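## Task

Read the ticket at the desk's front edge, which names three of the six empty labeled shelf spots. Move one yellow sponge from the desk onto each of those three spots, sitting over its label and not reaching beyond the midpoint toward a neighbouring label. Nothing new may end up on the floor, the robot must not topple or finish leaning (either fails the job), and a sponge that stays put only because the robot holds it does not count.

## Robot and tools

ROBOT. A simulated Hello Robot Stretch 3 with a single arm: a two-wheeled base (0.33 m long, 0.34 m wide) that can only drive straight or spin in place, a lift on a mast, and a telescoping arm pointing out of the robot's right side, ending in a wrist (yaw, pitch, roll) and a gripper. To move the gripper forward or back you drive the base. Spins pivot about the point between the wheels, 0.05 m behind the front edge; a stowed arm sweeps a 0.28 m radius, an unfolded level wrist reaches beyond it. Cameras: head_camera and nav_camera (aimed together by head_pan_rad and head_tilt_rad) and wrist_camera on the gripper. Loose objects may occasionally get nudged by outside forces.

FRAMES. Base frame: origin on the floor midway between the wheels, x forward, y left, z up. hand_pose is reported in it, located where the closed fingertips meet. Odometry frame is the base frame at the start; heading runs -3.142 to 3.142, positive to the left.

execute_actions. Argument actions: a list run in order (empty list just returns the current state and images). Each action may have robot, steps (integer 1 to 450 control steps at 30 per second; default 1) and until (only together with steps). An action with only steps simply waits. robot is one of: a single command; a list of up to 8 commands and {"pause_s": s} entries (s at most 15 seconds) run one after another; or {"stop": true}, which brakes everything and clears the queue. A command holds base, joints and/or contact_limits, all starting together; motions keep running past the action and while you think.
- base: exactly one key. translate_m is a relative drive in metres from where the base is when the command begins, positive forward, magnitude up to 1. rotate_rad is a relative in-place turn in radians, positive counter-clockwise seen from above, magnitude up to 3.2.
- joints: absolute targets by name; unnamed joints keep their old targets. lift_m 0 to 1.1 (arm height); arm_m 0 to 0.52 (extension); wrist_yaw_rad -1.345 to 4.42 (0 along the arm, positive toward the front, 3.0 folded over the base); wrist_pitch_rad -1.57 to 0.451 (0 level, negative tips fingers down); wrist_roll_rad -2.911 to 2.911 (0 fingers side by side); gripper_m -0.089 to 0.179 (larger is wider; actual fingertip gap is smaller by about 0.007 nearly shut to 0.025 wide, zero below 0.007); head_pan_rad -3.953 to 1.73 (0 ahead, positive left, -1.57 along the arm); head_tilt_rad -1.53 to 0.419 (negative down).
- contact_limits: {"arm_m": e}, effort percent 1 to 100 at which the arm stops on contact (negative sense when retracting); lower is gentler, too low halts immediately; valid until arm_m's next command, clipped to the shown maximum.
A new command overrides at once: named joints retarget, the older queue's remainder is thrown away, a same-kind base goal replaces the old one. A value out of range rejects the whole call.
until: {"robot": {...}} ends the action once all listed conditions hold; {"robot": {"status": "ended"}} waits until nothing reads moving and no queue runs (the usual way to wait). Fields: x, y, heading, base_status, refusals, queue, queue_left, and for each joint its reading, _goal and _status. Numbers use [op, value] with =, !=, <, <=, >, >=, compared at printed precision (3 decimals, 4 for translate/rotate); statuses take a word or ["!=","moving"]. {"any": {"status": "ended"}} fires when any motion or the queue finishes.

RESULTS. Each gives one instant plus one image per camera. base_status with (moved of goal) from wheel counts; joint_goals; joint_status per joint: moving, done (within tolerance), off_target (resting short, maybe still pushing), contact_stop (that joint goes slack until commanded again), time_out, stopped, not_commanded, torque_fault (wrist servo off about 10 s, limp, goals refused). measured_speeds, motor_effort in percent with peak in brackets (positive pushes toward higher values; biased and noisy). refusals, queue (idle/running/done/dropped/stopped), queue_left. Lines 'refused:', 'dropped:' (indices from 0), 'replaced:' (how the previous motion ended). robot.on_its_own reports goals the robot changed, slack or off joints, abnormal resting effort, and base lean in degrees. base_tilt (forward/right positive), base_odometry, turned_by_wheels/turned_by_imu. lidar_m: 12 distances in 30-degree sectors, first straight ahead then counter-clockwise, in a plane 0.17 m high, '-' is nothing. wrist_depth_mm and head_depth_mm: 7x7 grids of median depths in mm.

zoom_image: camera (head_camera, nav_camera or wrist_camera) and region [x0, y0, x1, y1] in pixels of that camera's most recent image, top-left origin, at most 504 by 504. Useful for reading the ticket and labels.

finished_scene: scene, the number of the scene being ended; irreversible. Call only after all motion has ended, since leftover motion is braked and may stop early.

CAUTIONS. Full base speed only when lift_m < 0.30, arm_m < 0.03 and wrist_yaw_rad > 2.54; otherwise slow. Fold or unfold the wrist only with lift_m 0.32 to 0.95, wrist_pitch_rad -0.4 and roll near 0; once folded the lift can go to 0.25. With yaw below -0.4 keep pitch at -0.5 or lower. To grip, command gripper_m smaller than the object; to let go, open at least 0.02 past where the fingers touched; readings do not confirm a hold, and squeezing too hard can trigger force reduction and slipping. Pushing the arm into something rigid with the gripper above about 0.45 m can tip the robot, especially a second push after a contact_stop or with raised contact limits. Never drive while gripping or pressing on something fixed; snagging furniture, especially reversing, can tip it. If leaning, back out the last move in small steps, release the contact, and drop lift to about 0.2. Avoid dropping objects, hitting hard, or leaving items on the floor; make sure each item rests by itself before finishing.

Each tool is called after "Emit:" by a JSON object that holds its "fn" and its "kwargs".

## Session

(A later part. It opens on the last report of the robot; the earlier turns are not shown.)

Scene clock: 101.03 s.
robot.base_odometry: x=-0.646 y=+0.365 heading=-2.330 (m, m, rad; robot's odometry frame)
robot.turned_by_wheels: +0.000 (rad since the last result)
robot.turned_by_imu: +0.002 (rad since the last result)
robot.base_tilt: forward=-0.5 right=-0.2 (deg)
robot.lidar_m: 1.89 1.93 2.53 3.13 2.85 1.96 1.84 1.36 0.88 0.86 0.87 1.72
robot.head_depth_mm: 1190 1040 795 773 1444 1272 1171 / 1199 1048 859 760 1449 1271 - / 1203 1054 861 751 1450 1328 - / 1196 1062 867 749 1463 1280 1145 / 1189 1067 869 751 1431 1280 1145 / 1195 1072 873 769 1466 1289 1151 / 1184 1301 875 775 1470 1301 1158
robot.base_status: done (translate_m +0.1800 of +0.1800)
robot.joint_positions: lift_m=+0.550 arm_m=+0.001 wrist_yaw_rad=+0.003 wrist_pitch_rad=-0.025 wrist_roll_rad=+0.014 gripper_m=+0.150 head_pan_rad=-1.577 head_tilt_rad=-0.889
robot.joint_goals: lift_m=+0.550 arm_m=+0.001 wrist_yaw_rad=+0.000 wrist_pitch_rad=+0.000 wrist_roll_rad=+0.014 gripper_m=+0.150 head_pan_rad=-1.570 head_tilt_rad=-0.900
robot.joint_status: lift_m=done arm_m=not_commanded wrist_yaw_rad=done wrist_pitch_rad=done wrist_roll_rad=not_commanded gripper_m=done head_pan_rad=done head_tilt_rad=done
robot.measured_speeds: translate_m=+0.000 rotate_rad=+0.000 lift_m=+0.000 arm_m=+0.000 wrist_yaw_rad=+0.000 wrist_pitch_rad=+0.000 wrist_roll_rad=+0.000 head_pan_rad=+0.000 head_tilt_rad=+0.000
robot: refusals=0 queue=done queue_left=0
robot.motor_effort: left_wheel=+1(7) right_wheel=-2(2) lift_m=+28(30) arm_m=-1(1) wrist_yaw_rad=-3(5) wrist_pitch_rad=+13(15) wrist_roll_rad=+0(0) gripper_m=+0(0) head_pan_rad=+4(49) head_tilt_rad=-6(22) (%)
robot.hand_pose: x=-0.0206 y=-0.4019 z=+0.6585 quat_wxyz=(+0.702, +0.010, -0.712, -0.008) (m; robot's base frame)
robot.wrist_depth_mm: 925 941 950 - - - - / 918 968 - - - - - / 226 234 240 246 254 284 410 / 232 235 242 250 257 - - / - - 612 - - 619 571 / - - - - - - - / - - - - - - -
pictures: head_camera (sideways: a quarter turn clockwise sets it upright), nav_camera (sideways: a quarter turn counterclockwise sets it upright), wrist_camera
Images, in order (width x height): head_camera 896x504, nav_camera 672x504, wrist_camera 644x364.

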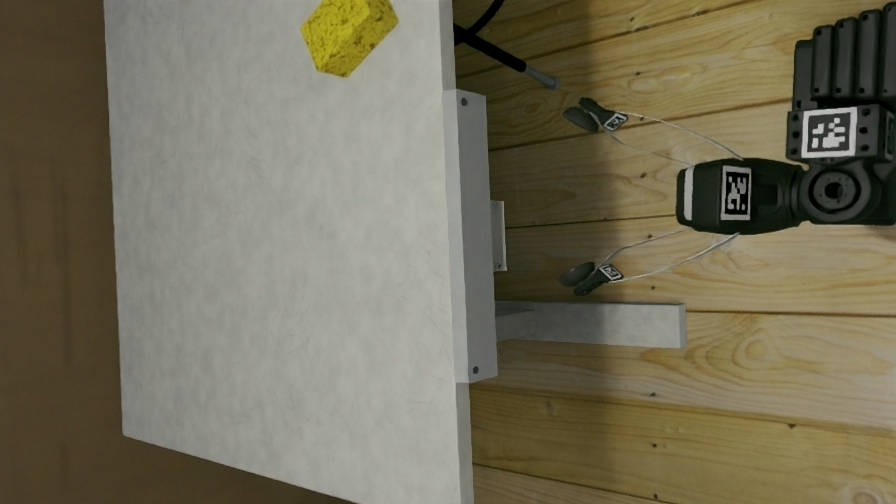

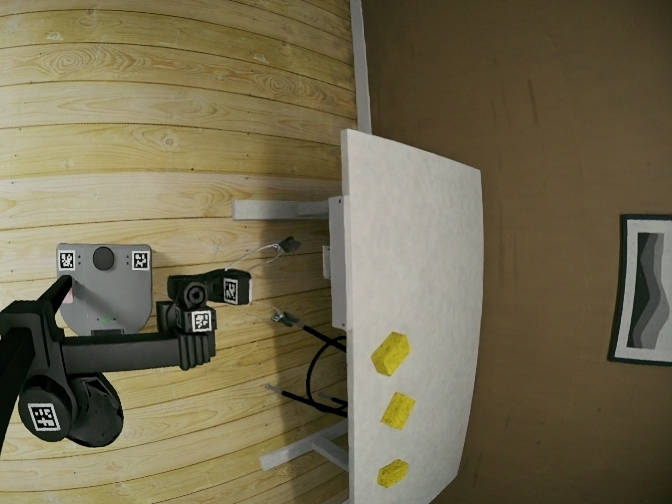

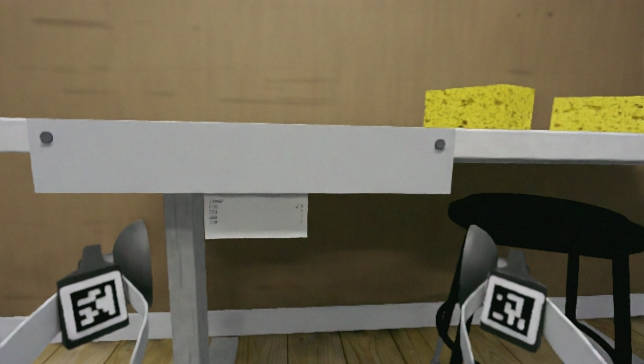

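Emit:
{"fn": "execute_actions", "kwargs": {"actions": [{"robot":[{"base":{"translate_m":0.04},"joints":{"lift_m":0.49}},{"joints":{"arm_m":0.12},"contact_limits":{"arm_m":25}}],"steps":200,"until":{"robot":{"status":"ended"}}}]}}

Scene clock: 109.33 s.
robot.base_odometry: x=-0.673 y=+0.336 heading=-2.330 (m, m, rad; robot's odometry frame)
robot.turned_by_wheels: +0.000 (rad since the last result)
robot.turned_by_imu: +0.001 (rad since the last result)
robot.base_tilt: forward=-0.4 right=-0.3 (deg)
robot.lidar_m: 1.86 1.89 2.47 3.13 2.91 2.00 1.88 1.39 0.90 0.85 1.33 1.72
robot.head_depth_mm: 1192 1037 834 771 1443 1269 1140 / 1194 1050 857 749 1446 - 1144 / 1199 1052 861 745 1492 - 1151 / 1192 1055 867 749 1454 1281 1146 / 1189 1063 871 751 1436 1286 1147 / 1184 1064 874 770 1462 1286 1159 / 1186 1354 1496 793 1471 1295 1159
robot.base_status: done (translate_m +0.0400 of +0.0400)
robot.joint_positions: lift_m=+0.490 arm_m=+0.120 wrist_yaw_rad=+0.002 wrist_pitch_rad=-0.024 wrist_roll_rad=+0.014 gripper_m=+0.150 head_pan_rad=-1.577 head_tilt_rad=-0.889
robot.joint_goals: lift_m=+0.490 arm_m=+0.120 wrist_yaw_rad=+0.000 wrist_pitch_rad=+0.000 wrist_roll_rad=+0.014 gripper_m=+0.150 head_pan_rad=-1.570 head_tilt_rad=-0.900
robot.joint_status: lift_m=done arm_m=done wrist_yaw_rad=done wrist_pitch_rad=done wrist_roll_rad=not_commanded gripper_m=done head_pan_rad=done head_tilt_rad=done
robot.measured_speeds: translate_m=+0.000 rotate_rad=+0.000 lift_m=+0.000 arm_m=+0.000 wrist_yaw_rad=+0.000 wrist_pitch_rad=+0.000 wrist_roll_rad=+0.000 head_pan_rad=+0.000 head_tilt_rad=+0.000
robot: refusals=0 queue=done queue_left=0
robot.motor_effort: left_wheel=+1(7) right_wheel=-2(2) lift_m=+29(30) arm_m=+3(3) wrist_yaw_rad=-3(4) wrist_pitch_rad=+12(13) wrist_roll_rad=+0(0) gripper_m=-1(0) head_pan_rad=+5(5) head_tilt_rad=-5(6) (%)
robot.contact_limits: arm_m 25 (drawing in: default 18, maximum 29; extending or still: default 24, maximum 39)
robot.hand_pose: x=-0.0209 y=-0.5202 z=+0.5987 quat_wxyz=(+0.702, +0.009, -0.712, -0.008) (m; robot's base frame)
robot.wrist_depth_mm: 109 111 114 117 120 124 128 / 112 114 117 120 124 128 131 / 845 875 130 133 455 475 497 / 883 886 134 136 964 - 669 / 879 897 963 979 - - 487 / 907 496 972 - - - - / 917 925 949 - - 962 -
pictures: head_camera (sideways: a quarter turn clockwise sets it upright), nav_camera (sideways: a quarter turn counterclockwise sets it upright), wrist_camera
Images, in order (width x height): head_camera 896x504, nav_camera 672x504, wrist_camera 644x364.

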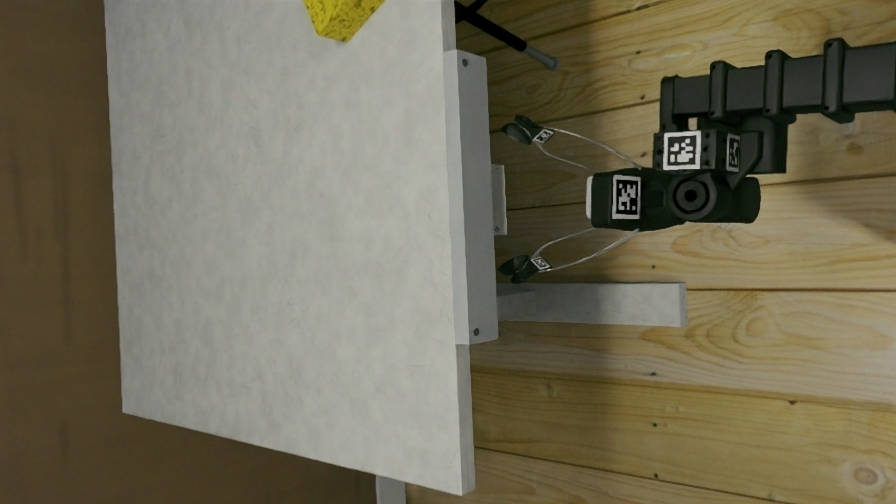

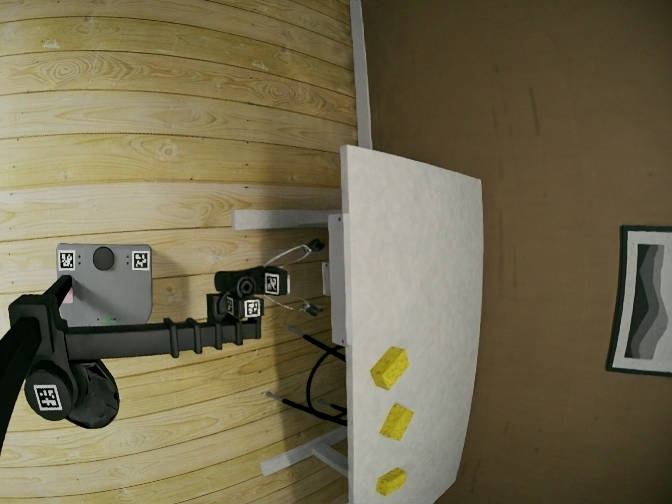

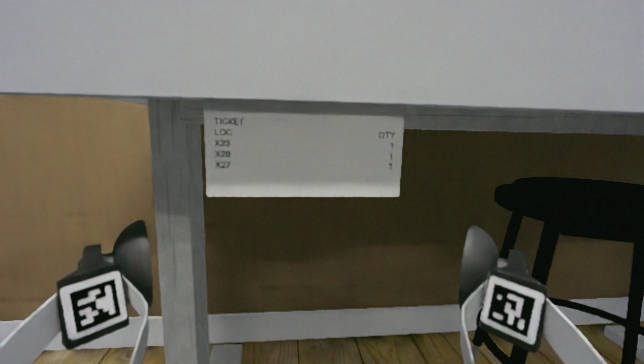

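Emit:
{"fn": "execute_actions", "kwargs": {"actions": [{"robot":{"joints":{"arm_m":0.165}},"steps":200,"until":{"robot":{"status":"ended"}}}]}}

Emit:
{"fn": "zoom_image", "kwargs": {"camera": "wrist_camera", "region": [120, 60, 320, 220]}}

Scene clock: 116.77 s.
robot.base_odometry: x=-0.673 y=+0.336 heading=-2.330 (m, m, rad; robot's odometry frame)
robot.turned_by_wheels: +0.000 (rad since the last result)
robot.turned_by_imu: +0.001 (rad since the last result)
robot.base_tilt: forward=-0.5 right=-0.2 (deg)
robot.lidar_m: 1.85 1.89 2.48 3.13 2.92 2.00 1.88 1.39 0.89 0.85 1.33 1.72
robot.head_depth_mm: 1190 1042 833 774 1446 1271 1137 / 1193 1043 859 751 1470 - 1147 / 1199 1054 862 748 1507 1233 1147 / 1197 1057 868 746 1453 1286 1144 / 1194 1064 869 751 1437 1294 1149 / 1190 1070 873 770 1463 1290 1151 / 1181 1360 1495 792 1464 1296 1161
robot.base_status: done (translate_m +0.0400 of +0.0400)
robot.joint_positions: lift_m=+0.490 arm_m=+0.165 wrist_yaw_rad=+0.002 wrist_pitch_rad=-0.024 wrist_roll_rad=+0.014 gripper_m=+0.150 head_pan_rad=-1.577 head_tilt_rad=-0.889
robot.joint_goals: lift_m=+0.490 arm_m=+0.165 wrist_yaw_rad=+0.000 wrist_pitch_rad=+0.000 wrist_roll_rad=+0.014 gripper_m=+0.150 head_pan_rad=-1.570 head_tilt_rad=-0.900
robot.joint_status: lift_m=done arm_m=done wrist_yaw_rad=done wrist_pitch_rad=done wrist_roll_rad=not_commanded gripper_m=done head_pan_rad=done head_tilt_rad=done
robot.measured_speeds: translate_m=+0.000 rotate_rad=+0.000 lift_m=+0.000 arm_m=+0.000 wrist_yaw_rad=+0.000 wrist_pitch_rad=+0.000 wrist_roll_rad=+0.000 head_pan_rad=+0.000 head_tilt_rad=+0.000
robot: refusals=0 queue=done queue_left=0
robot.motor_effort: left_wheel=+1(1) right_wheel=-1(0) lift_m=+29(28) arm_m=+2(2) wrist_yaw_rad=-3(2) wrist_pitch_rad=+12(12) wrist_roll_rad=+0(0) gripper_m=-1(0) head_pan_rad=+4(5) head_tilt_rad=-6(6) (%)
robot.hand_pose: x=-0.0209 y=-0.5652 z=+0.5987 quat_wxyz=(+0.702, +0.009, -0.712, -0.008) (m; robot's base frame)
robot.wrist_depth_mm: - 71 73 75 77 79 82 / 384 73 75 77 79 81 84 / 806 406 85 88 91 433 444 / 821 422 88 90 93 947 980 / 853 438 890 911 945 986 454 / 874 442 918 919 - - - / 890 463 954 967 - 952 -
pictures: head_camera (sideways: a quarter turn clockwise sets it upright), nav_camera (sideways: a quarter turn counterclockwise sets it upright), wrist_camera
Images, in order (width x height): head_camera 896x504, nav_camera 672x504, wrist_camera 644x364.

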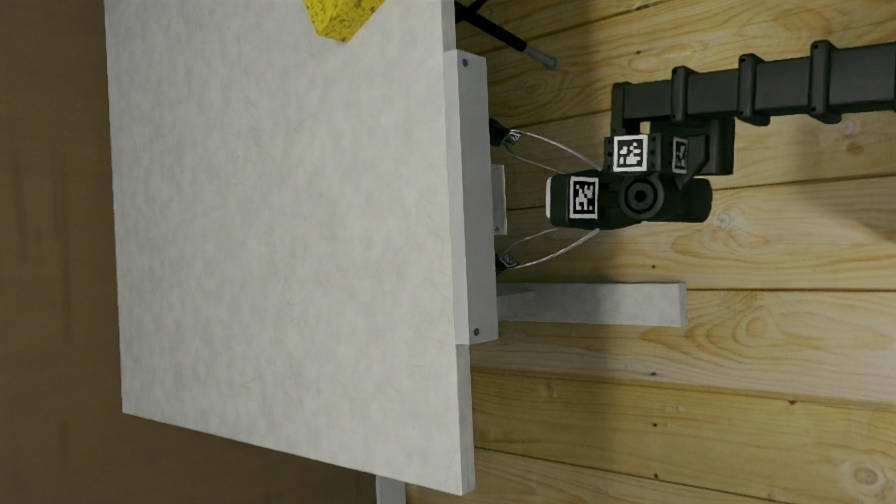

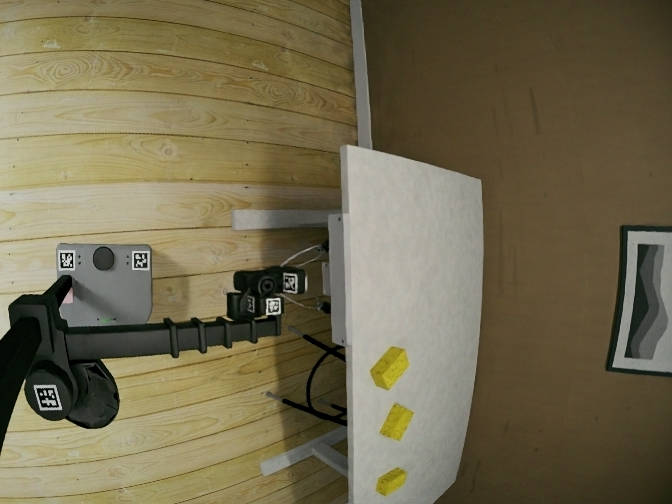

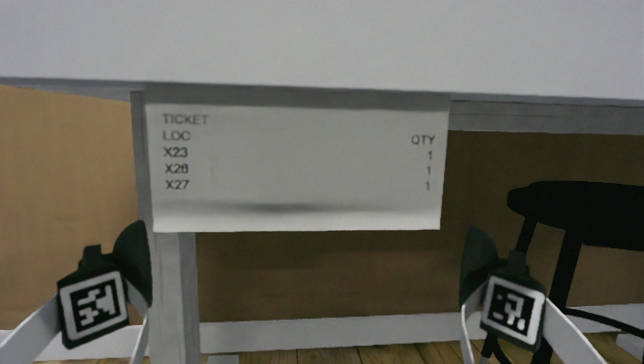

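Region (120, 60, 320, 220) of wrist_camera's 644x364 image, scaled by 2.520; it fills the top 403 rows of this view, and the rest is white.

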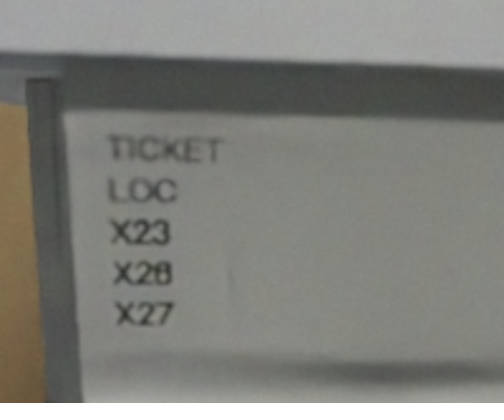

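26 or 28; slightly closer.

Emit:
{"fn": "execute_actions", "kwargs": {"actions": [{"robot":{"joints":{"arm_m":0.19},"contact_limits":{"arm_m":12}},"steps":200,"until":{"robot":{"status":"ended"}}}]}}

Scene clock: 123.03 s.
robot.base_odometry: x=-0.673 y=+0.336 heading=-2.330 (m, m, rad; robot's odometry frame)
robot.turned_by_wheels: +0.000 (rad since the last result)
robot.turned_by_imu: +0.001 (rad since the last result)
robot.base_tilt: forward=-0.5 right=-0.3 (deg)
robot.lidar_m: 1.85 1.89 2.47 3.12 2.91 2.00 1.88 1.39 0.89 0.85 1.33 1.72
robot.head_depth_mm: 1189 1041 833 774 1437 1267 1137 / 1197 1049 858 749 1476 - 1142 / 1203 1050 860 746 1502 1238 1142 / 1199 1056 865 748 1462 1291 1146 / 1192 1066 869 751 1437 1285 1148 / 1186 1072 874 771 1462 1294 1155 / 1183 1358 1496 793 1478 1291 1151
robot.base_status: done (translate_m +0.0400 of +0.0400)
robot.joint_positions: lift_m=+0.490 arm_m=+0.190 wrist_yaw_rad=+0.002 wrist_pitch_rad=-0.024 wrist_roll_rad=+0.014 gripper_m=+0.150 head_pan_rad=-1.577 head_tilt_rad=-0.889
robot.joint_goals: lift_m=+0.490 arm_m=+0.190 wrist_yaw_rad=+0.000 wrist_pitch_rad=+0.000 wrist_roll_rad=+0.014 gripper_m=+0.150 head_pan_rad=-1.570 head_tilt_rad=-0.900
robot.joint_status: lift_m=done arm_m=done wrist_yaw_rad=done wrist_pitch_rad=done wrist_roll_rad=not_commanded gripper_m=done head_pan_rad=done head_tilt_rad=done
robot.measured_speeds: translate_m=+0.000 rotate_rad=+0.000 lift_m=+0.000 arm_m=+0.000 wrist_yaw_rad=+0.000 wrist_pitch_rad=+0.000 wrist_roll_rad=+0.000 head_pan_rad=+0.000 head_tilt_rad=+0.000
robot: refusals=0 queue=done queue_left=0
robot.motor_effort: left_wheel=+1(1) right_wheel=-1(1) lift_m=+29(28) arm_m=+3(3) wrist_yaw_rad=-2(2) wrist_pitch_rad=+12(12) wrist_roll_rad=+0(0) gripper_m=-1(1) head_pan_rad=+4(4) head_tilt_rad=-5(5) (%)
robot.contact_limits: arm_m 12 (drawing in: default 18, maximum 29; extending or still: default 24, maximum 39)
robot.hand_pose: x=-0.0209 y=-0.5902 z=+0.5987 quat_wxyz=(+0.702, +0.009, -0.712, -0.008) (m; robot's base frame)
robot.wrist_depth_mm: - 49 50 52 53 55 56 / 386 58 60 61 61 58 58 / 786 60 61 63 65 402 418 / 814 61 63 65 67 632 960 / 835 63 65 67 69 671 445 / 852 419 884 916 950 - - / 862 441 912 922 975 - -
pictures: head_camera (sideways: a quarter turn clockwise sets it upright), nav_camera (sideways: a quarter turn counterclockwise sets it upright), wrist_camera
Images, in order (width x height): head_camera 896x504, nav_camera 672x504, wrist_camera 644x364.

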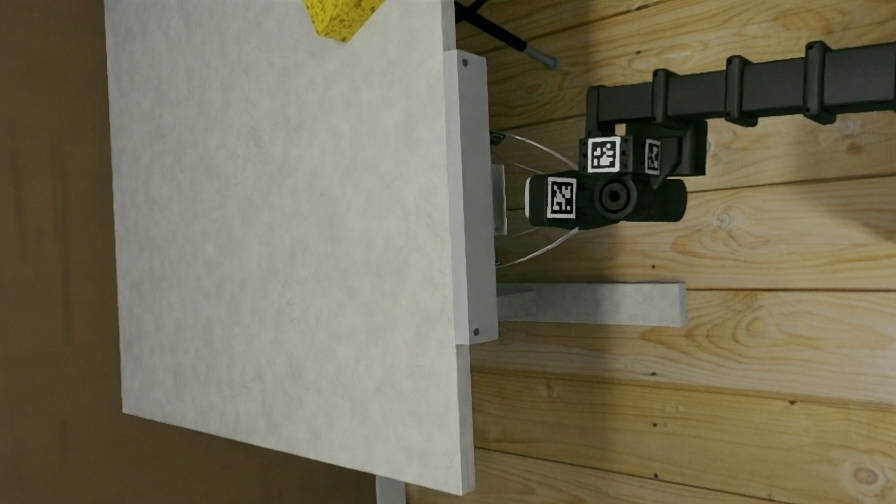

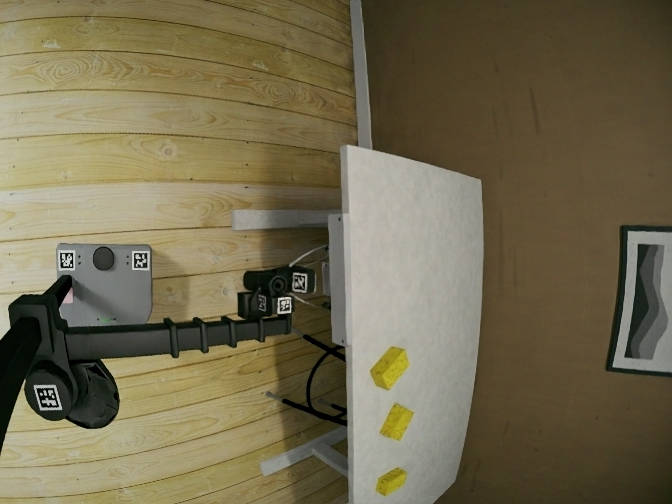

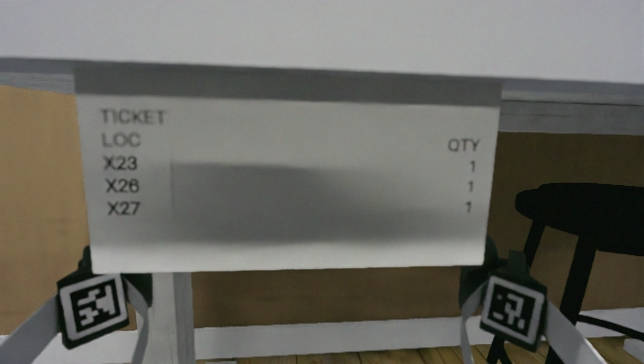

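Emit:
{"fn": "execute_actions", "kwargs": {"actions": [{"robot":[{"joints":{"arm_m":0.02}},{"base":{"translate_m":-0.36},"joints":{"lift_m":0.87,"wrist_pitch_rad":-0.5,"wrist_yaw_rad":0.6,"gripper_m":0.13,"head_pan_rad":-1.4,"head_tilt_rad":-0.8}},{"joints":{"arm_m":0.29}}],"steps":450,"until":{"robot":{"status":"ended"}}}]}}

Scene clock: 148.77 s.
robot.base_odometry: x=-0.426 y=+0.598 heading=-2.330 (m, m, rad; robot's odometry frame)
robot.turned_by_wheels: +0.000 (rad since the last result)
robot.turned_by_imu: +0.001 (rad since the last result)
robot.base_tilt: forward=-0.5 right=-0.2 (deg)
robot.lidar_m: 2.21 2.25 2.94 3.09 2.35 1.62 1.52 1.55 0.76 0.82 0.98 1.76
robot.head_depth_mm: 1149 1241 - 769 1489 1304 1167 / 1171 1250 - 770 1495 1317 1170 / 1180 1258 971 773 1531 1325 1168 / 1201 1261 1004 796 1531 1329 1173 / 1213 1261 981 800 1505 1335 1185 / 1224 1278 984 800 1477 1341 1173 / 1249 1282 992 804 1557 1335 1182
robot.base_status: done (translate_m -0.3600 of -0.3600)
robot.joint_positions: lift_m=+0.870 arm_m=+0.290 wrist_yaw_rad=+0.598 wrist_pitch_rad=-0.514 wrist_roll_rad=+0.014 gripper_m=+0.130 head_pan_rad=-1.407 head_tilt_rad=-0.804
robot.joint_goals: lift_m=+0.870 arm_m=+0.290 wrist_yaw_rad=+0.600 wrist_pitch_rad=-0.500 wrist_roll_rad=+0.014 gripper_m=+0.130 head_pan_rad=-1.400 head_tilt_rad=-0.800
robot.joint_status: lift_m=done arm_m=done wrist_yaw_rad=done wrist_pitch_rad=done wrist_roll_rad=not_commanded gripper_m=done head_pan_rad=done head_tilt_rad=done
robot.measured_speeds: translate_m=+0.000 rotate_rad=+0.000 lift_m=+0.000 arm_m=+0.000 wrist_yaw_rad=+0.000 wrist_pitch_rad=+0.000 wrist_roll_rad=+0.000 head_pan_rad=+0.000 head_tilt_rad=+0.000
robot: refusals=0 queue=done queue_left=0
robot.motor_effort: left_wheel=+1(3) right_wheel=-1(4) lift_m=+35(38) arm_m=+3(3) wrist_yaw_rad=+2(4) wrist_pitch_rad=+7(11) wrist_roll_rad=+0(0) gripper_m=-1(74) head_pan_rad=+5(24) head_tilt_rad=+2(11) (%)
robot.hand_pose: x=+0.0974 y=-0.6094 z=+0.8617 quat_wxyz=(+0.702, +0.373, -0.605, +0.027) (m; robot's base frame)
robot.wrist_depth_mm: - - - 856 737 652 591 / - - 695 708 738 698 633 / 513 525 531 545 552 561 569 / 413 420 422 429 441 448 451 / 349 361 354 358 367 372 377 / 298 - 305 257 311 325 316 / 262 259 266 226 270 268 230
pictures: head_camera (sideways: a quarter turn clockwise sets it upright), nav_camera (sideways: a quarter turn counterclockwise sets it upright), wrist_camera
Images, in order (width x height): head_camera 896x504, nav_camera 672x504, wrist_camera 644x364.

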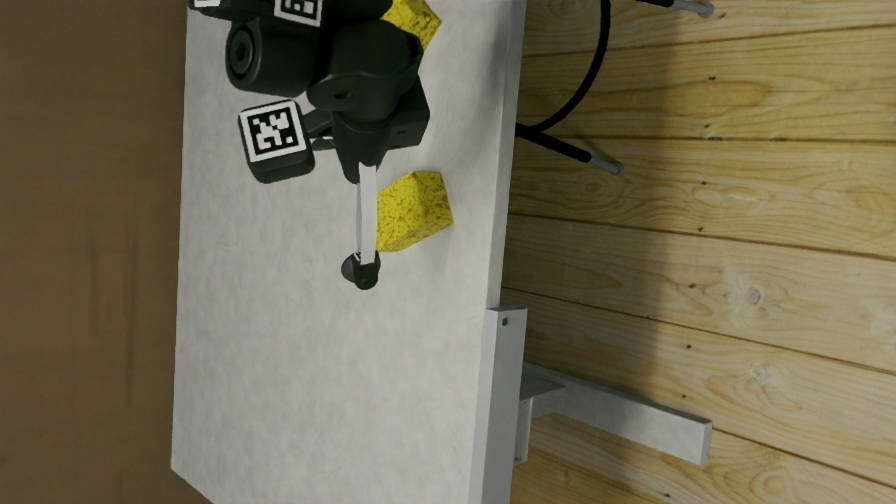

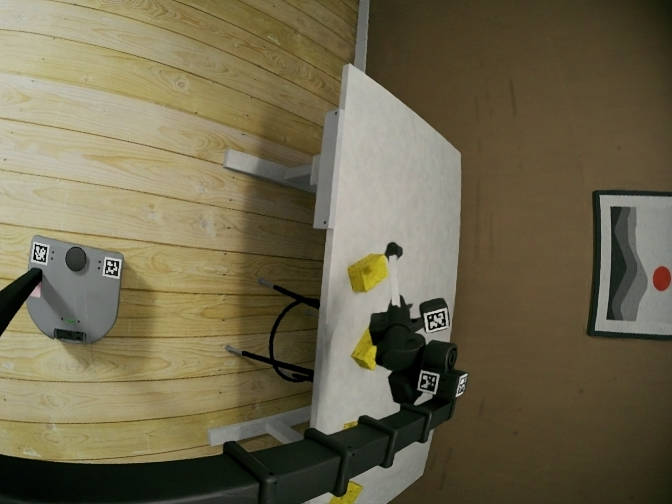

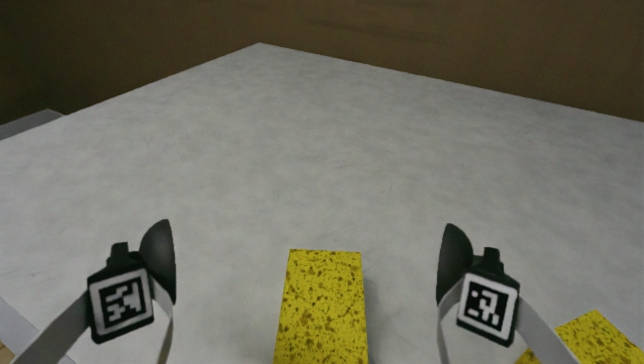

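Emit:
{"fn": "execute_actions", "kwargs": {"actions": [{"robot":{"joints":{"arm_m":0.31,"lift_m":0.79,"gripper_m":0.115}},"steps":450,"until":{"robot":{"status":"ended"}}}]}}

Scene clock: 153.97 s.
robot.base_odometry: x=-0.426 y=+0.598 heading=-2.330 (m, m, rad; robot's odometry frame)
robot.turned_by_wheels: +0.000 (rad since the last result)
robot.turned_by_imu: +0.001 (rad since the last result)
robot.base_tilt: forward=-0.4 right=-0.3 (deg)
robot.lidar_m: 2.22 2.25 2.95 3.10 2.36 1.62 1.52 1.55 0.76 0.82 0.98 1.76
robot.head_depth_mm: 1153 1231 1025 747 1500 1293 1170 / 1170 1249 1031 744 1496 1320 1166 / 1183 1250 1005 772 1530 1323 1172 / 1195 1262 976 786 1542 1328 1176 / 1213 1265 980 802 1509 1332 1178 / 1227 1274 987 804 1475 1344 1187 / 1249 1278 984 807 1534 1329 1186
robot.base_status: done (translate_m -0.3600 of -0.3600)
robot.joint_positions: lift_m=+0.790 arm_m=+0.310 wrist_yaw_rad=+0.598 wrist_pitch_rad=-0.514 wrist_roll_rad=+0.014 gripper_m=+0.115 head_pan_rad=-1.407 head_tilt_rad=-0.804
robot.joint_goals: lift_m=+0.790 arm_m=+0.310 wrist_yaw_rad=+0.600 wrist_pitch_rad=-0.500 wrist_roll_rad=+0.014 gripper_m=+0.115 head_pan_rad=-1.400 head_tilt_rad=-0.800
robot.joint_status: lift_m=done arm_m=done wrist_yaw_rad=done wrist_pitch_rad=done wrist_roll_rad=not_commanded gripper_m=done head_pan_rad=done head_tilt_rad=done
robot.measured_speeds: translate_m=+0.000 rotate_rad=+0.000 lift_m=+0.000 arm_m=+0.000 wrist_yaw_rad=+0.000 wrist_pitch_rad=+0.000 wrist_roll_rad=+0.000 head_pan_rad=+0.000 head_tilt_rad=+0.000
robot: refusals=0 queue=done queue_left=0
robot.motor_effort: left_wheel=+1(1) right_wheel=-1(1) lift_m=+29(36) arm_m=+3(3) wrist_yaw_rad=+2(3) wrist_pitch_rad=+7(7) wrist_roll_rad=+0(0) gripper_m=+0(63) head_pan_rad=+4(5) head_tilt_rad=+3(2) (%)
robot.hand_pose: x=+0.0974 y=-0.6293 z=+0.7818 quat_wxyz=(+0.702, +0.373, -0.605, +0.027) (m; robot's base frame)
robot.wrist_depth_mm: - - 738 758 704 639 579 / 476 483 488 507 520 536 548 / 361 366 372 377 383 396 401 / 291 293 299 302 307 314 317 / 244 253 249 193 263 260 261 / 210 - 203 164 217 222 217 / - 182 178 151 191 187 173
pictures: head_camera (sideways: a quarter turn clockwise sets it upright), nav_camera (sideways: a quarter turn counterclockwise sets it upright), wrist_camera
Images, in order (width x height): head_camera 896x504, nav_camera 672x504, wrist_camera 644x364.

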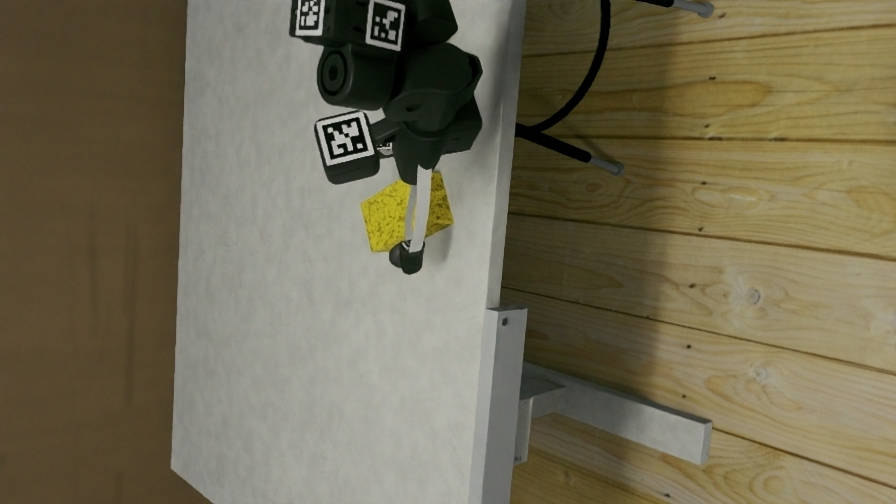

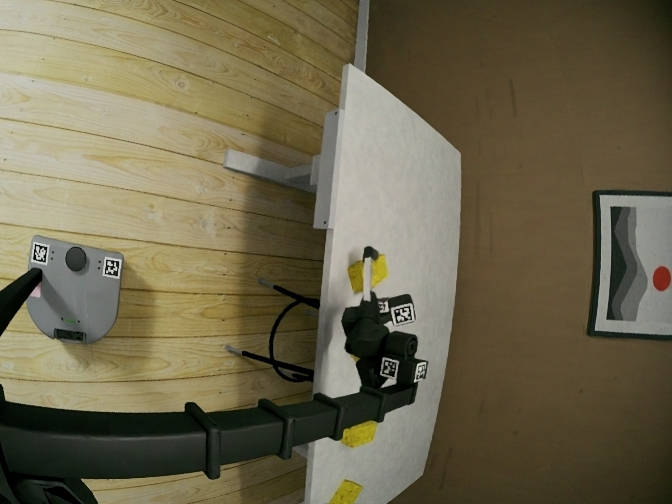

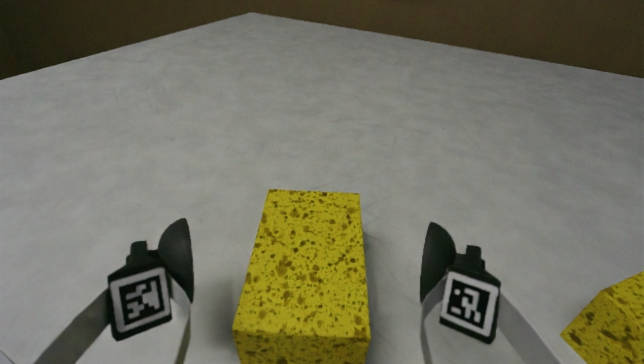

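Emit:
{"fn": "execute_actions", "kwargs": {"actions": [{"robot":{"base":{"translate_m":0.012},"joints":{"arm_m":0.322,"lift_m":0.758}},"steps":450,"until":{"robot":{"status":"ended"}}}]}}

Scene clock: 162.10 s.
robot.base_odometry: x=-0.434 y=+0.589 heading=-2.330 (m, m, rad; robot's odometry frame)
robot.turned_by_wheels: +0.000 (rad since the last result)
robot.turned_by_imu: +0.001 (rad since the last result)
robot.base_tilt: forward=-0.5 right=-0.2 (deg)
robot.lidar_m: 2.20 2.23 2.93 3.11 2.38 1.64 1.54 1.56 0.76 0.82 0.98 1.75
robot.head_depth_mm: 1149 1231 1013 729 1497 1323 1165 / 1166 1237 1001 - 1484 1324 1170 / 1177 1248 1001 769 1538 1324 1175 / 1192 1257 976 793 1552 1335 1176 / 1210 1267 982 801 1516 1331 1178 / 1226 1277 983 804 1480 1346 1182 / 1239 1334 988 807 1553 1324 1182
robot.base_status: done (translate_m +0.0120 of +0.0120)
robot.joint_positions: lift_m=+0.758 arm_m=+0.322 wrist_yaw_rad=+0.598 wrist_pitch_rad=-0.514 wrist_roll_rad=+0.014 gripper_m=+0.115 head_pan_rad=-1.407 head_tilt_rad=-0.804
robot.joint_goals: lift_m=+0.758 arm_m=+0.322 wrist_yaw_rad=+0.600 wrist_pitch_rad=-0.500 wrist_roll_rad=+0.014 gripper_m=+0.115 head_pan_rad=-1.400 head_tilt_rad=-0.800
robot.joint_status: lift_m=done arm_m=done wrist_yaw_rad=done wrist_pitch_rad=done wrist_roll_rad=not_commanded gripper_m=done head_pan_rad=done head_tilt_rad=done
robot.measured_speeds: translate_m=+0.000 rotate_rad=+0.000 lift_m=+0.000 arm_m=+0.000 wrist_yaw_rad=+0.000 wrist_pitch_rad=+0.000 wrist_roll_rad=+0.000 head_pan_rad=+0.000 head_tilt_rad=+0.000
robot: refusals=0 queue=done queue_left=0
robot.motor_effort: left_wheel=+1(4) right_wheel=-1(3) lift_m=+29(28) arm_m=+3(2) wrist_yaw_rad=+2(2) wrist_pitch_rad=+7(7) wrist_roll_rad=+0(0) gripper_m=-1(0) head_pan_rad=+4(5) head_tilt_rad=+2(2) (%)
robot.hand_pose: x=+0.0974 y=-0.6413 z=+0.7498 quat_wxyz=(+0.702, +0.373, -0.605, +0.027) (m; robot's base frame)
robot.wrist_depth_mm: - 596 614 635 651 607 570 / 393 401 406 420 428 447 461 / 298 304 309 312 319 328 332 / 242 245 248 179 255 261 263 / 202 210 201 150 212 214 217 / 175 - 136 128 171 184 185 / - 151 125 118 155 156 157
pictures: head_camera (sideways: a quarter turn clockwise sets it upright), nav_camera (sideways: a quarter turn counterclockwise sets it upright), wrist_camera
Images, in order (width x height): head_camera 896x504, nav_camera 672x504, wrist_camera 644x364.

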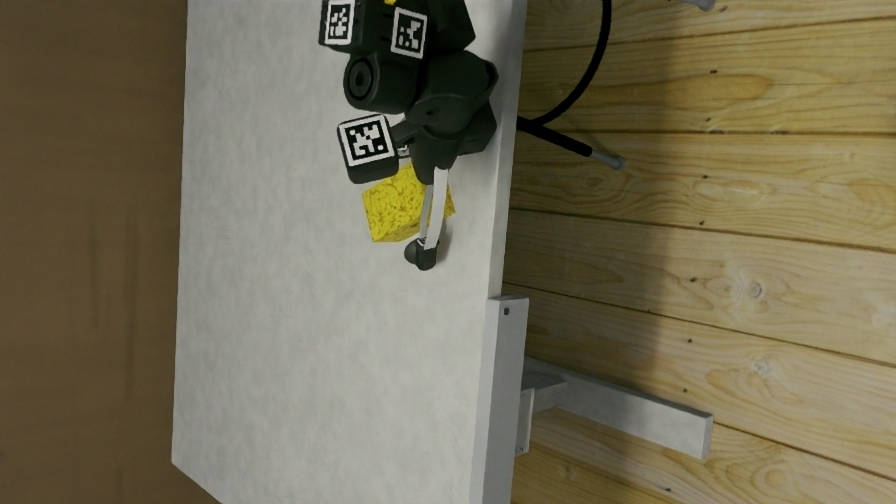

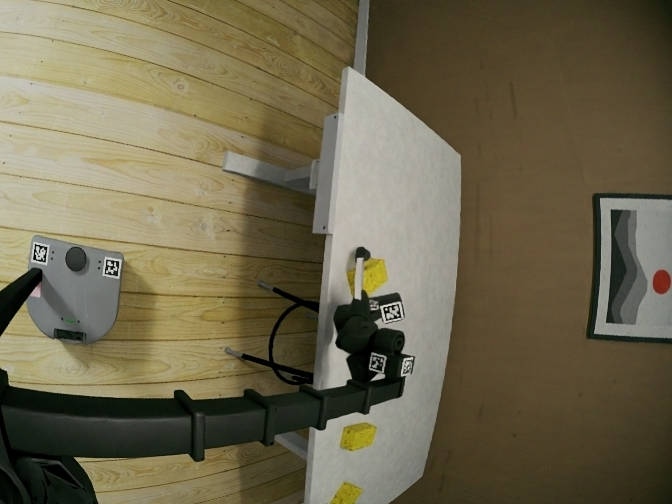

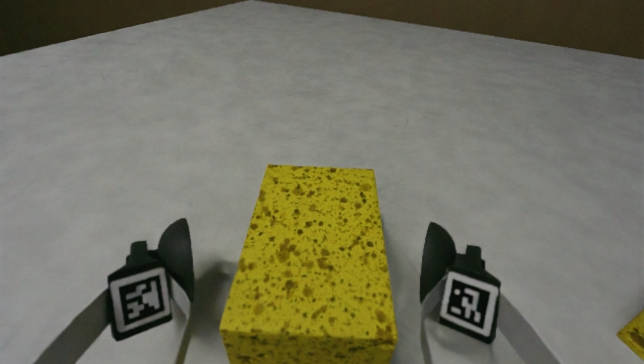

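Emit:
{"fn": "execute_actions", "kwargs": {"actions": [{"robot":[{"joints":{"lift_m":0.753}},{"joints":{"gripper_m":0.02}},{"joints":{"lift_m":0.82}},{"joints":{"arm_m":0.0,"wrist_pitch_rad":-0.4,"head_pan_rad":1.57,"head_tilt_rad":-0.25}}],"steps":450,"until":{"robot":{"status":"ended"}}}]}}

Scene clock: 177.97 s.
robot.base_odometry: x=-0.434 y=+0.589 heading=-2.330 (m, m, rad; robot's odometry frame)
robot.turned_by_wheels: +0.000 (rad since the last result)
robot.turned_by_imu: +0.002 (rad since the last result)
robot.base_tilt: forward=-0.5 right=-0.3 (deg)
robot.lidar_m: 2.20 2.24 2.93 3.11 2.37 1.63 1.53 1.56 0.76 0.82 0.98 1.75
robot.head_depth_mm: 3114 3206 3296 3480 3084 2177 1696 / 3127 3163 3323 3494 3154 2202 1693 / 3079 3167 3344 3530 3156 2205 1703 / 3081 3244 3363 3538 3177 2195 1693 / 3064 3198 3369 3447 3126 2189 1688 / 3128 3209 3350 3460 3175 2207 1697 / 3073 3168 3357 3397 3128 2205 1695
robot.base_status: done (translate_m +0.0120 of +0.0120)
robot.joint_positions: lift_m=+0.820 arm_m=+0.002 wrist_yaw_rad=+0.598 wrist_pitch_rad=-0.423 wrist_roll_rad=+0.015 gripper_m=+0.021 head_pan_rad=+1.563 head_tilt_rad=-0.260
robot.joint_goals: lift_m=+0.820 arm_m=+0.000 wrist_yaw_rad=+0.600 wrist_pitch_rad=-0.400 wrist_roll_rad=+0.015 gripper_m=+0.020 head_pan_rad=+1.570 head_tilt_rad=-0.250
robot.joint_status: lift_m=done arm_m=done wrist_yaw_rad=done wrist_pitch_rad=done wrist_roll_rad=not_commanded gripper_m=done head_pan_rad=done head_tilt_rad=done
robot.measured_speeds: translate_m=+0.000 rotate_rad=+0.000 lift_m=+0.000 arm_m=+0.000 wrist_yaw_rad=+0.000 wrist_pitch_rad=+0.000 wrist_roll_rad=+0.000 head_pan_rad=+0.000 head_tilt_rad=+0.000
robot: refusals=0 queue=done queue_left=0
robot.motor_effort: left_wheel=+1(1) right_wheel=-1(1) lift_m=+35(35) arm_m=-3(3) wrist_yaw_rad=+2(3) wrist_pitch_rad=+12(11) wrist_roll_rad=+0(0) gripper_m=-19(91) head_pan_rad=+4(60) head_tilt_rad=+5(37) (%)
robot.hand_pose: x=+0.1045 y=-0.3316 z=+0.8314 quat_wxyz=(+0.700, +0.346, -0.622, +0.059) (m; robot's base frame)
robot.wrist_depth_mm: - - - - - 882 783 / - - 872 806 849 856 800 / - 570 543 549 563 577 596 / - - 449 170 422 434 394 / - - 147 142 357 344 351 / - - 123 122 129 - 303 / 964 952 122 114 933 - -
pictures: head_camera (sideways: a quarter turn clockwise sets it upright), nav_camera (sideways: a quarter turn counterclockwise sets it upright), wrist_camera
Images, in order (width x height): head_camera 896x504, nav_camera 672x504, wrist_camera 644x364.

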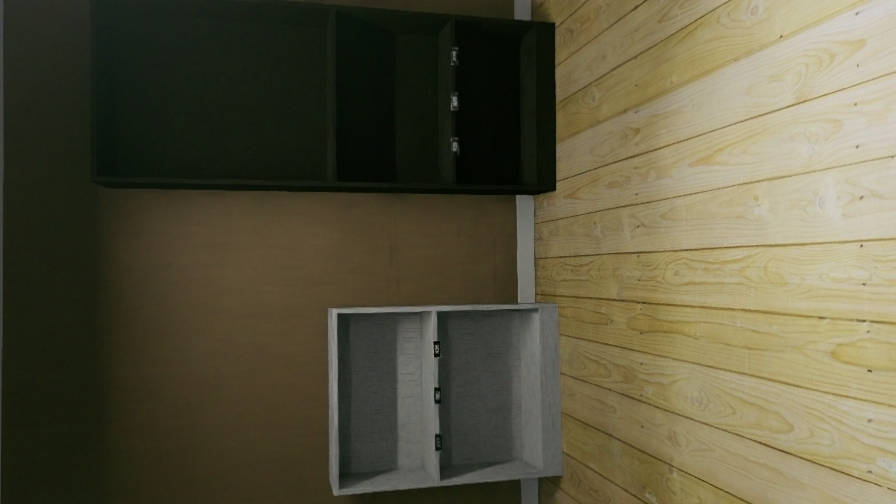

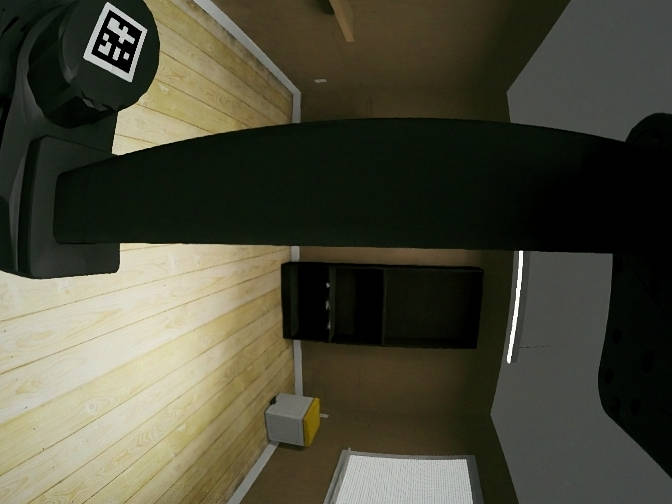

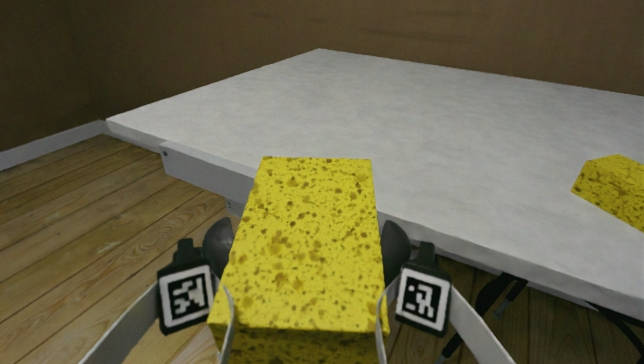

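Emit:
{"fn": "zoom_image", "kwargs": {"camera": "head_camera", "region": [400, 330, 480, 460]}}

Emit:
{"fn": "zoom_image", "kwargs": {"camera": "head_camera", "region": [415, 35, 495, 165]}}

Region (400, 330, 480, 460) of head_camera's 896x504 image, scaled by 3.877, with more detail than that image has; it fills the left 310 columns of this view, and the rest is white.

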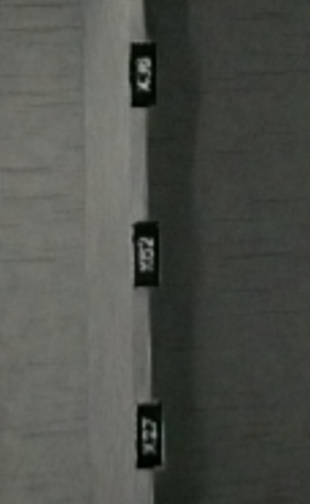

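Region (415, 35, 495, 165) of head_camera's 896x504 image, scaled by 3.877, with more detail than that image has; it fills the left 310 columns of this view, and the rest is white.

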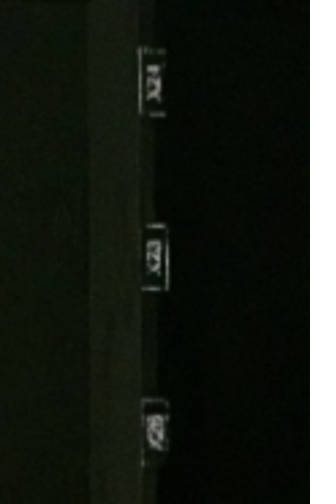

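Emit:
{"fn": "execute_actions", "kwargs": {"actions": [{"robot":{"base":{"rotate_rad":1.325},"joints":{"wrist_yaw_rad":2.7,"lift_m":0.5,"head_pan_rad":0,"head_tilt_rad":-0.5}},"steps":450,"until":{"robot":{"wrist_yaw_rad":[">",2.6]}}},{"robot":{"joints":{"lift_m":0.29}},"steps":200,"until":{"robot":{"base_status":["!=","moving"]}}},{"robot":{"base":{"translate_m":1.0}},"steps":450,"until":{"robot":{"translate_m":[">",0.8]}}},{"robot":{"base":{"translate_m":1.0}},"steps":450,"until":{"robot":{"status":"ended"}}}]}}

Scene clock: 211.03 s.
robot.base_odometry: x=+0.534 y=-0.935 heading=-1.005 (m, m, rad; robot's odometry frame)
robot.turned_by_wheels: +1.325 (rad since the last result)
robot.turned_by_imu: +1.328 (rad since the last result)
robot.base_tilt: forward=-0.4 right=-0.3 (deg)
robot.lidar_m: 1.51 1.41 1.58 2.11 2.11 2.37 2.57 2.59 1.98 1.65 1.65 1.42
robot.head_depth_mm: 1633 1769 1933 2160 2084 1652 1365 / 1553 1714 1879 2090 2098 1647 1374 / 1462 1505 1685 1713 1869 1663 1369 / 1460 1545 1702 1806 1922 1662 1379 / 1436 1523 1668 1747 1925 1657 1389 / 1404 1489 1636 1709 1869 1664 1382 / 1374 1438 1577 1636 1864 1670 1382
robot.base_status: done (translate_m +1.0000 of +1.0000)
robot.joint_positions: lift_m=+0.290 arm_m=+0.002 wrist_yaw_rad=+2.698 wrist_pitch_rad=-0.422 wrist_roll_rad=+0.015 gripper_m=+0.021 head_pan_rad=+0.007 head_tilt_rad=-0.495
robot.joint_goals: lift_m=+0.290 arm_m=+0.000 wrist_yaw_rad=+2.700 wrist_pitch_rad=-0.400 wrist_roll_rad=+0.015 gripper_m=+0.020 head_pan_rad=+0.000 head_tilt_rad=-0.500
robot.joint_status: lift_m=done arm_m=done wrist_yaw_rad=done wrist_pitch_rad=done wrist_roll_rad=not_commanded gripper_m=done head_pan_rad=done head_tilt_rad=done
robot.measured_speeds: translate_m=+0.000 rotate_rad=+0.000 lift_m=+0.000 arm_m=+0.000 wrist_yaw_rad=+0.000 wrist_pitch_rad=+0.000 wrist_roll_rad=+0.000 head_pan_rad=+0.000 head_tilt_rad=+0.000
robot: refusals=0 queue=done queue_left=0
robot.motor_effort: left_wheel=-1(7) right_wheel=+1(5) lift_m=+29(35) arm_m=-3(4) wrist_yaw_rad=+2(5) wrist_pitch_rad=+11(12) wrist_roll_rad=+0(0) gripper_m=-19(19) head_pan_rad=-5(59) head_tilt_rad=-2(24) (%)
robot.hand_pose: x=+0.0749 y=+0.0555 z=+0.3019 quat_wxyz=(+0.297, +0.711, -0.010, +0.637) (m; robot's base frame)
robot.wrist_depth_mm: - - - - - - - / - - - - - - - / 956 975 - - - - - / 742 748 712 170 777 789 798 / 600 608 147 142 628 637 647 / - 506 123 122 129 523 536 / - - 116 114 429 455 455
pictures: head_camera (sideways: a quarter turn clockwise sets it upright), nav_camera (sideways: a quarter turn counterclockwise sets it upright), wrist_camera
Images, in order (width x height): head_camera 896x504, nav_camera 672x504, wrist_camera 644x364.

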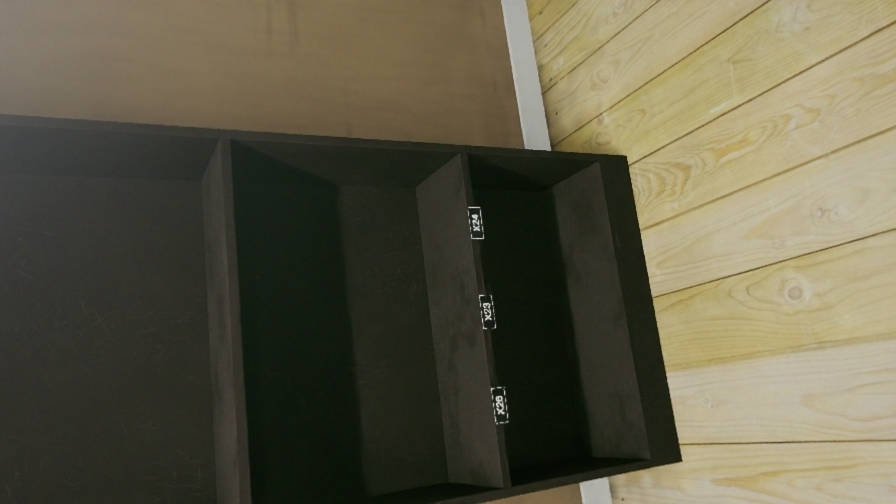

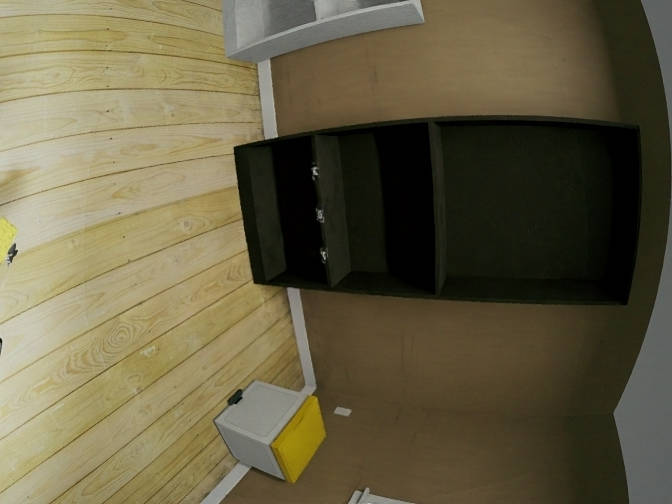

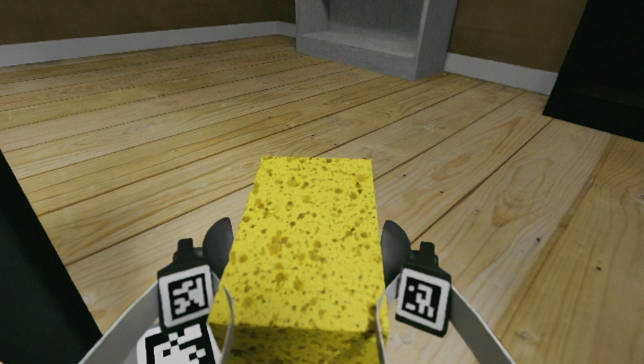

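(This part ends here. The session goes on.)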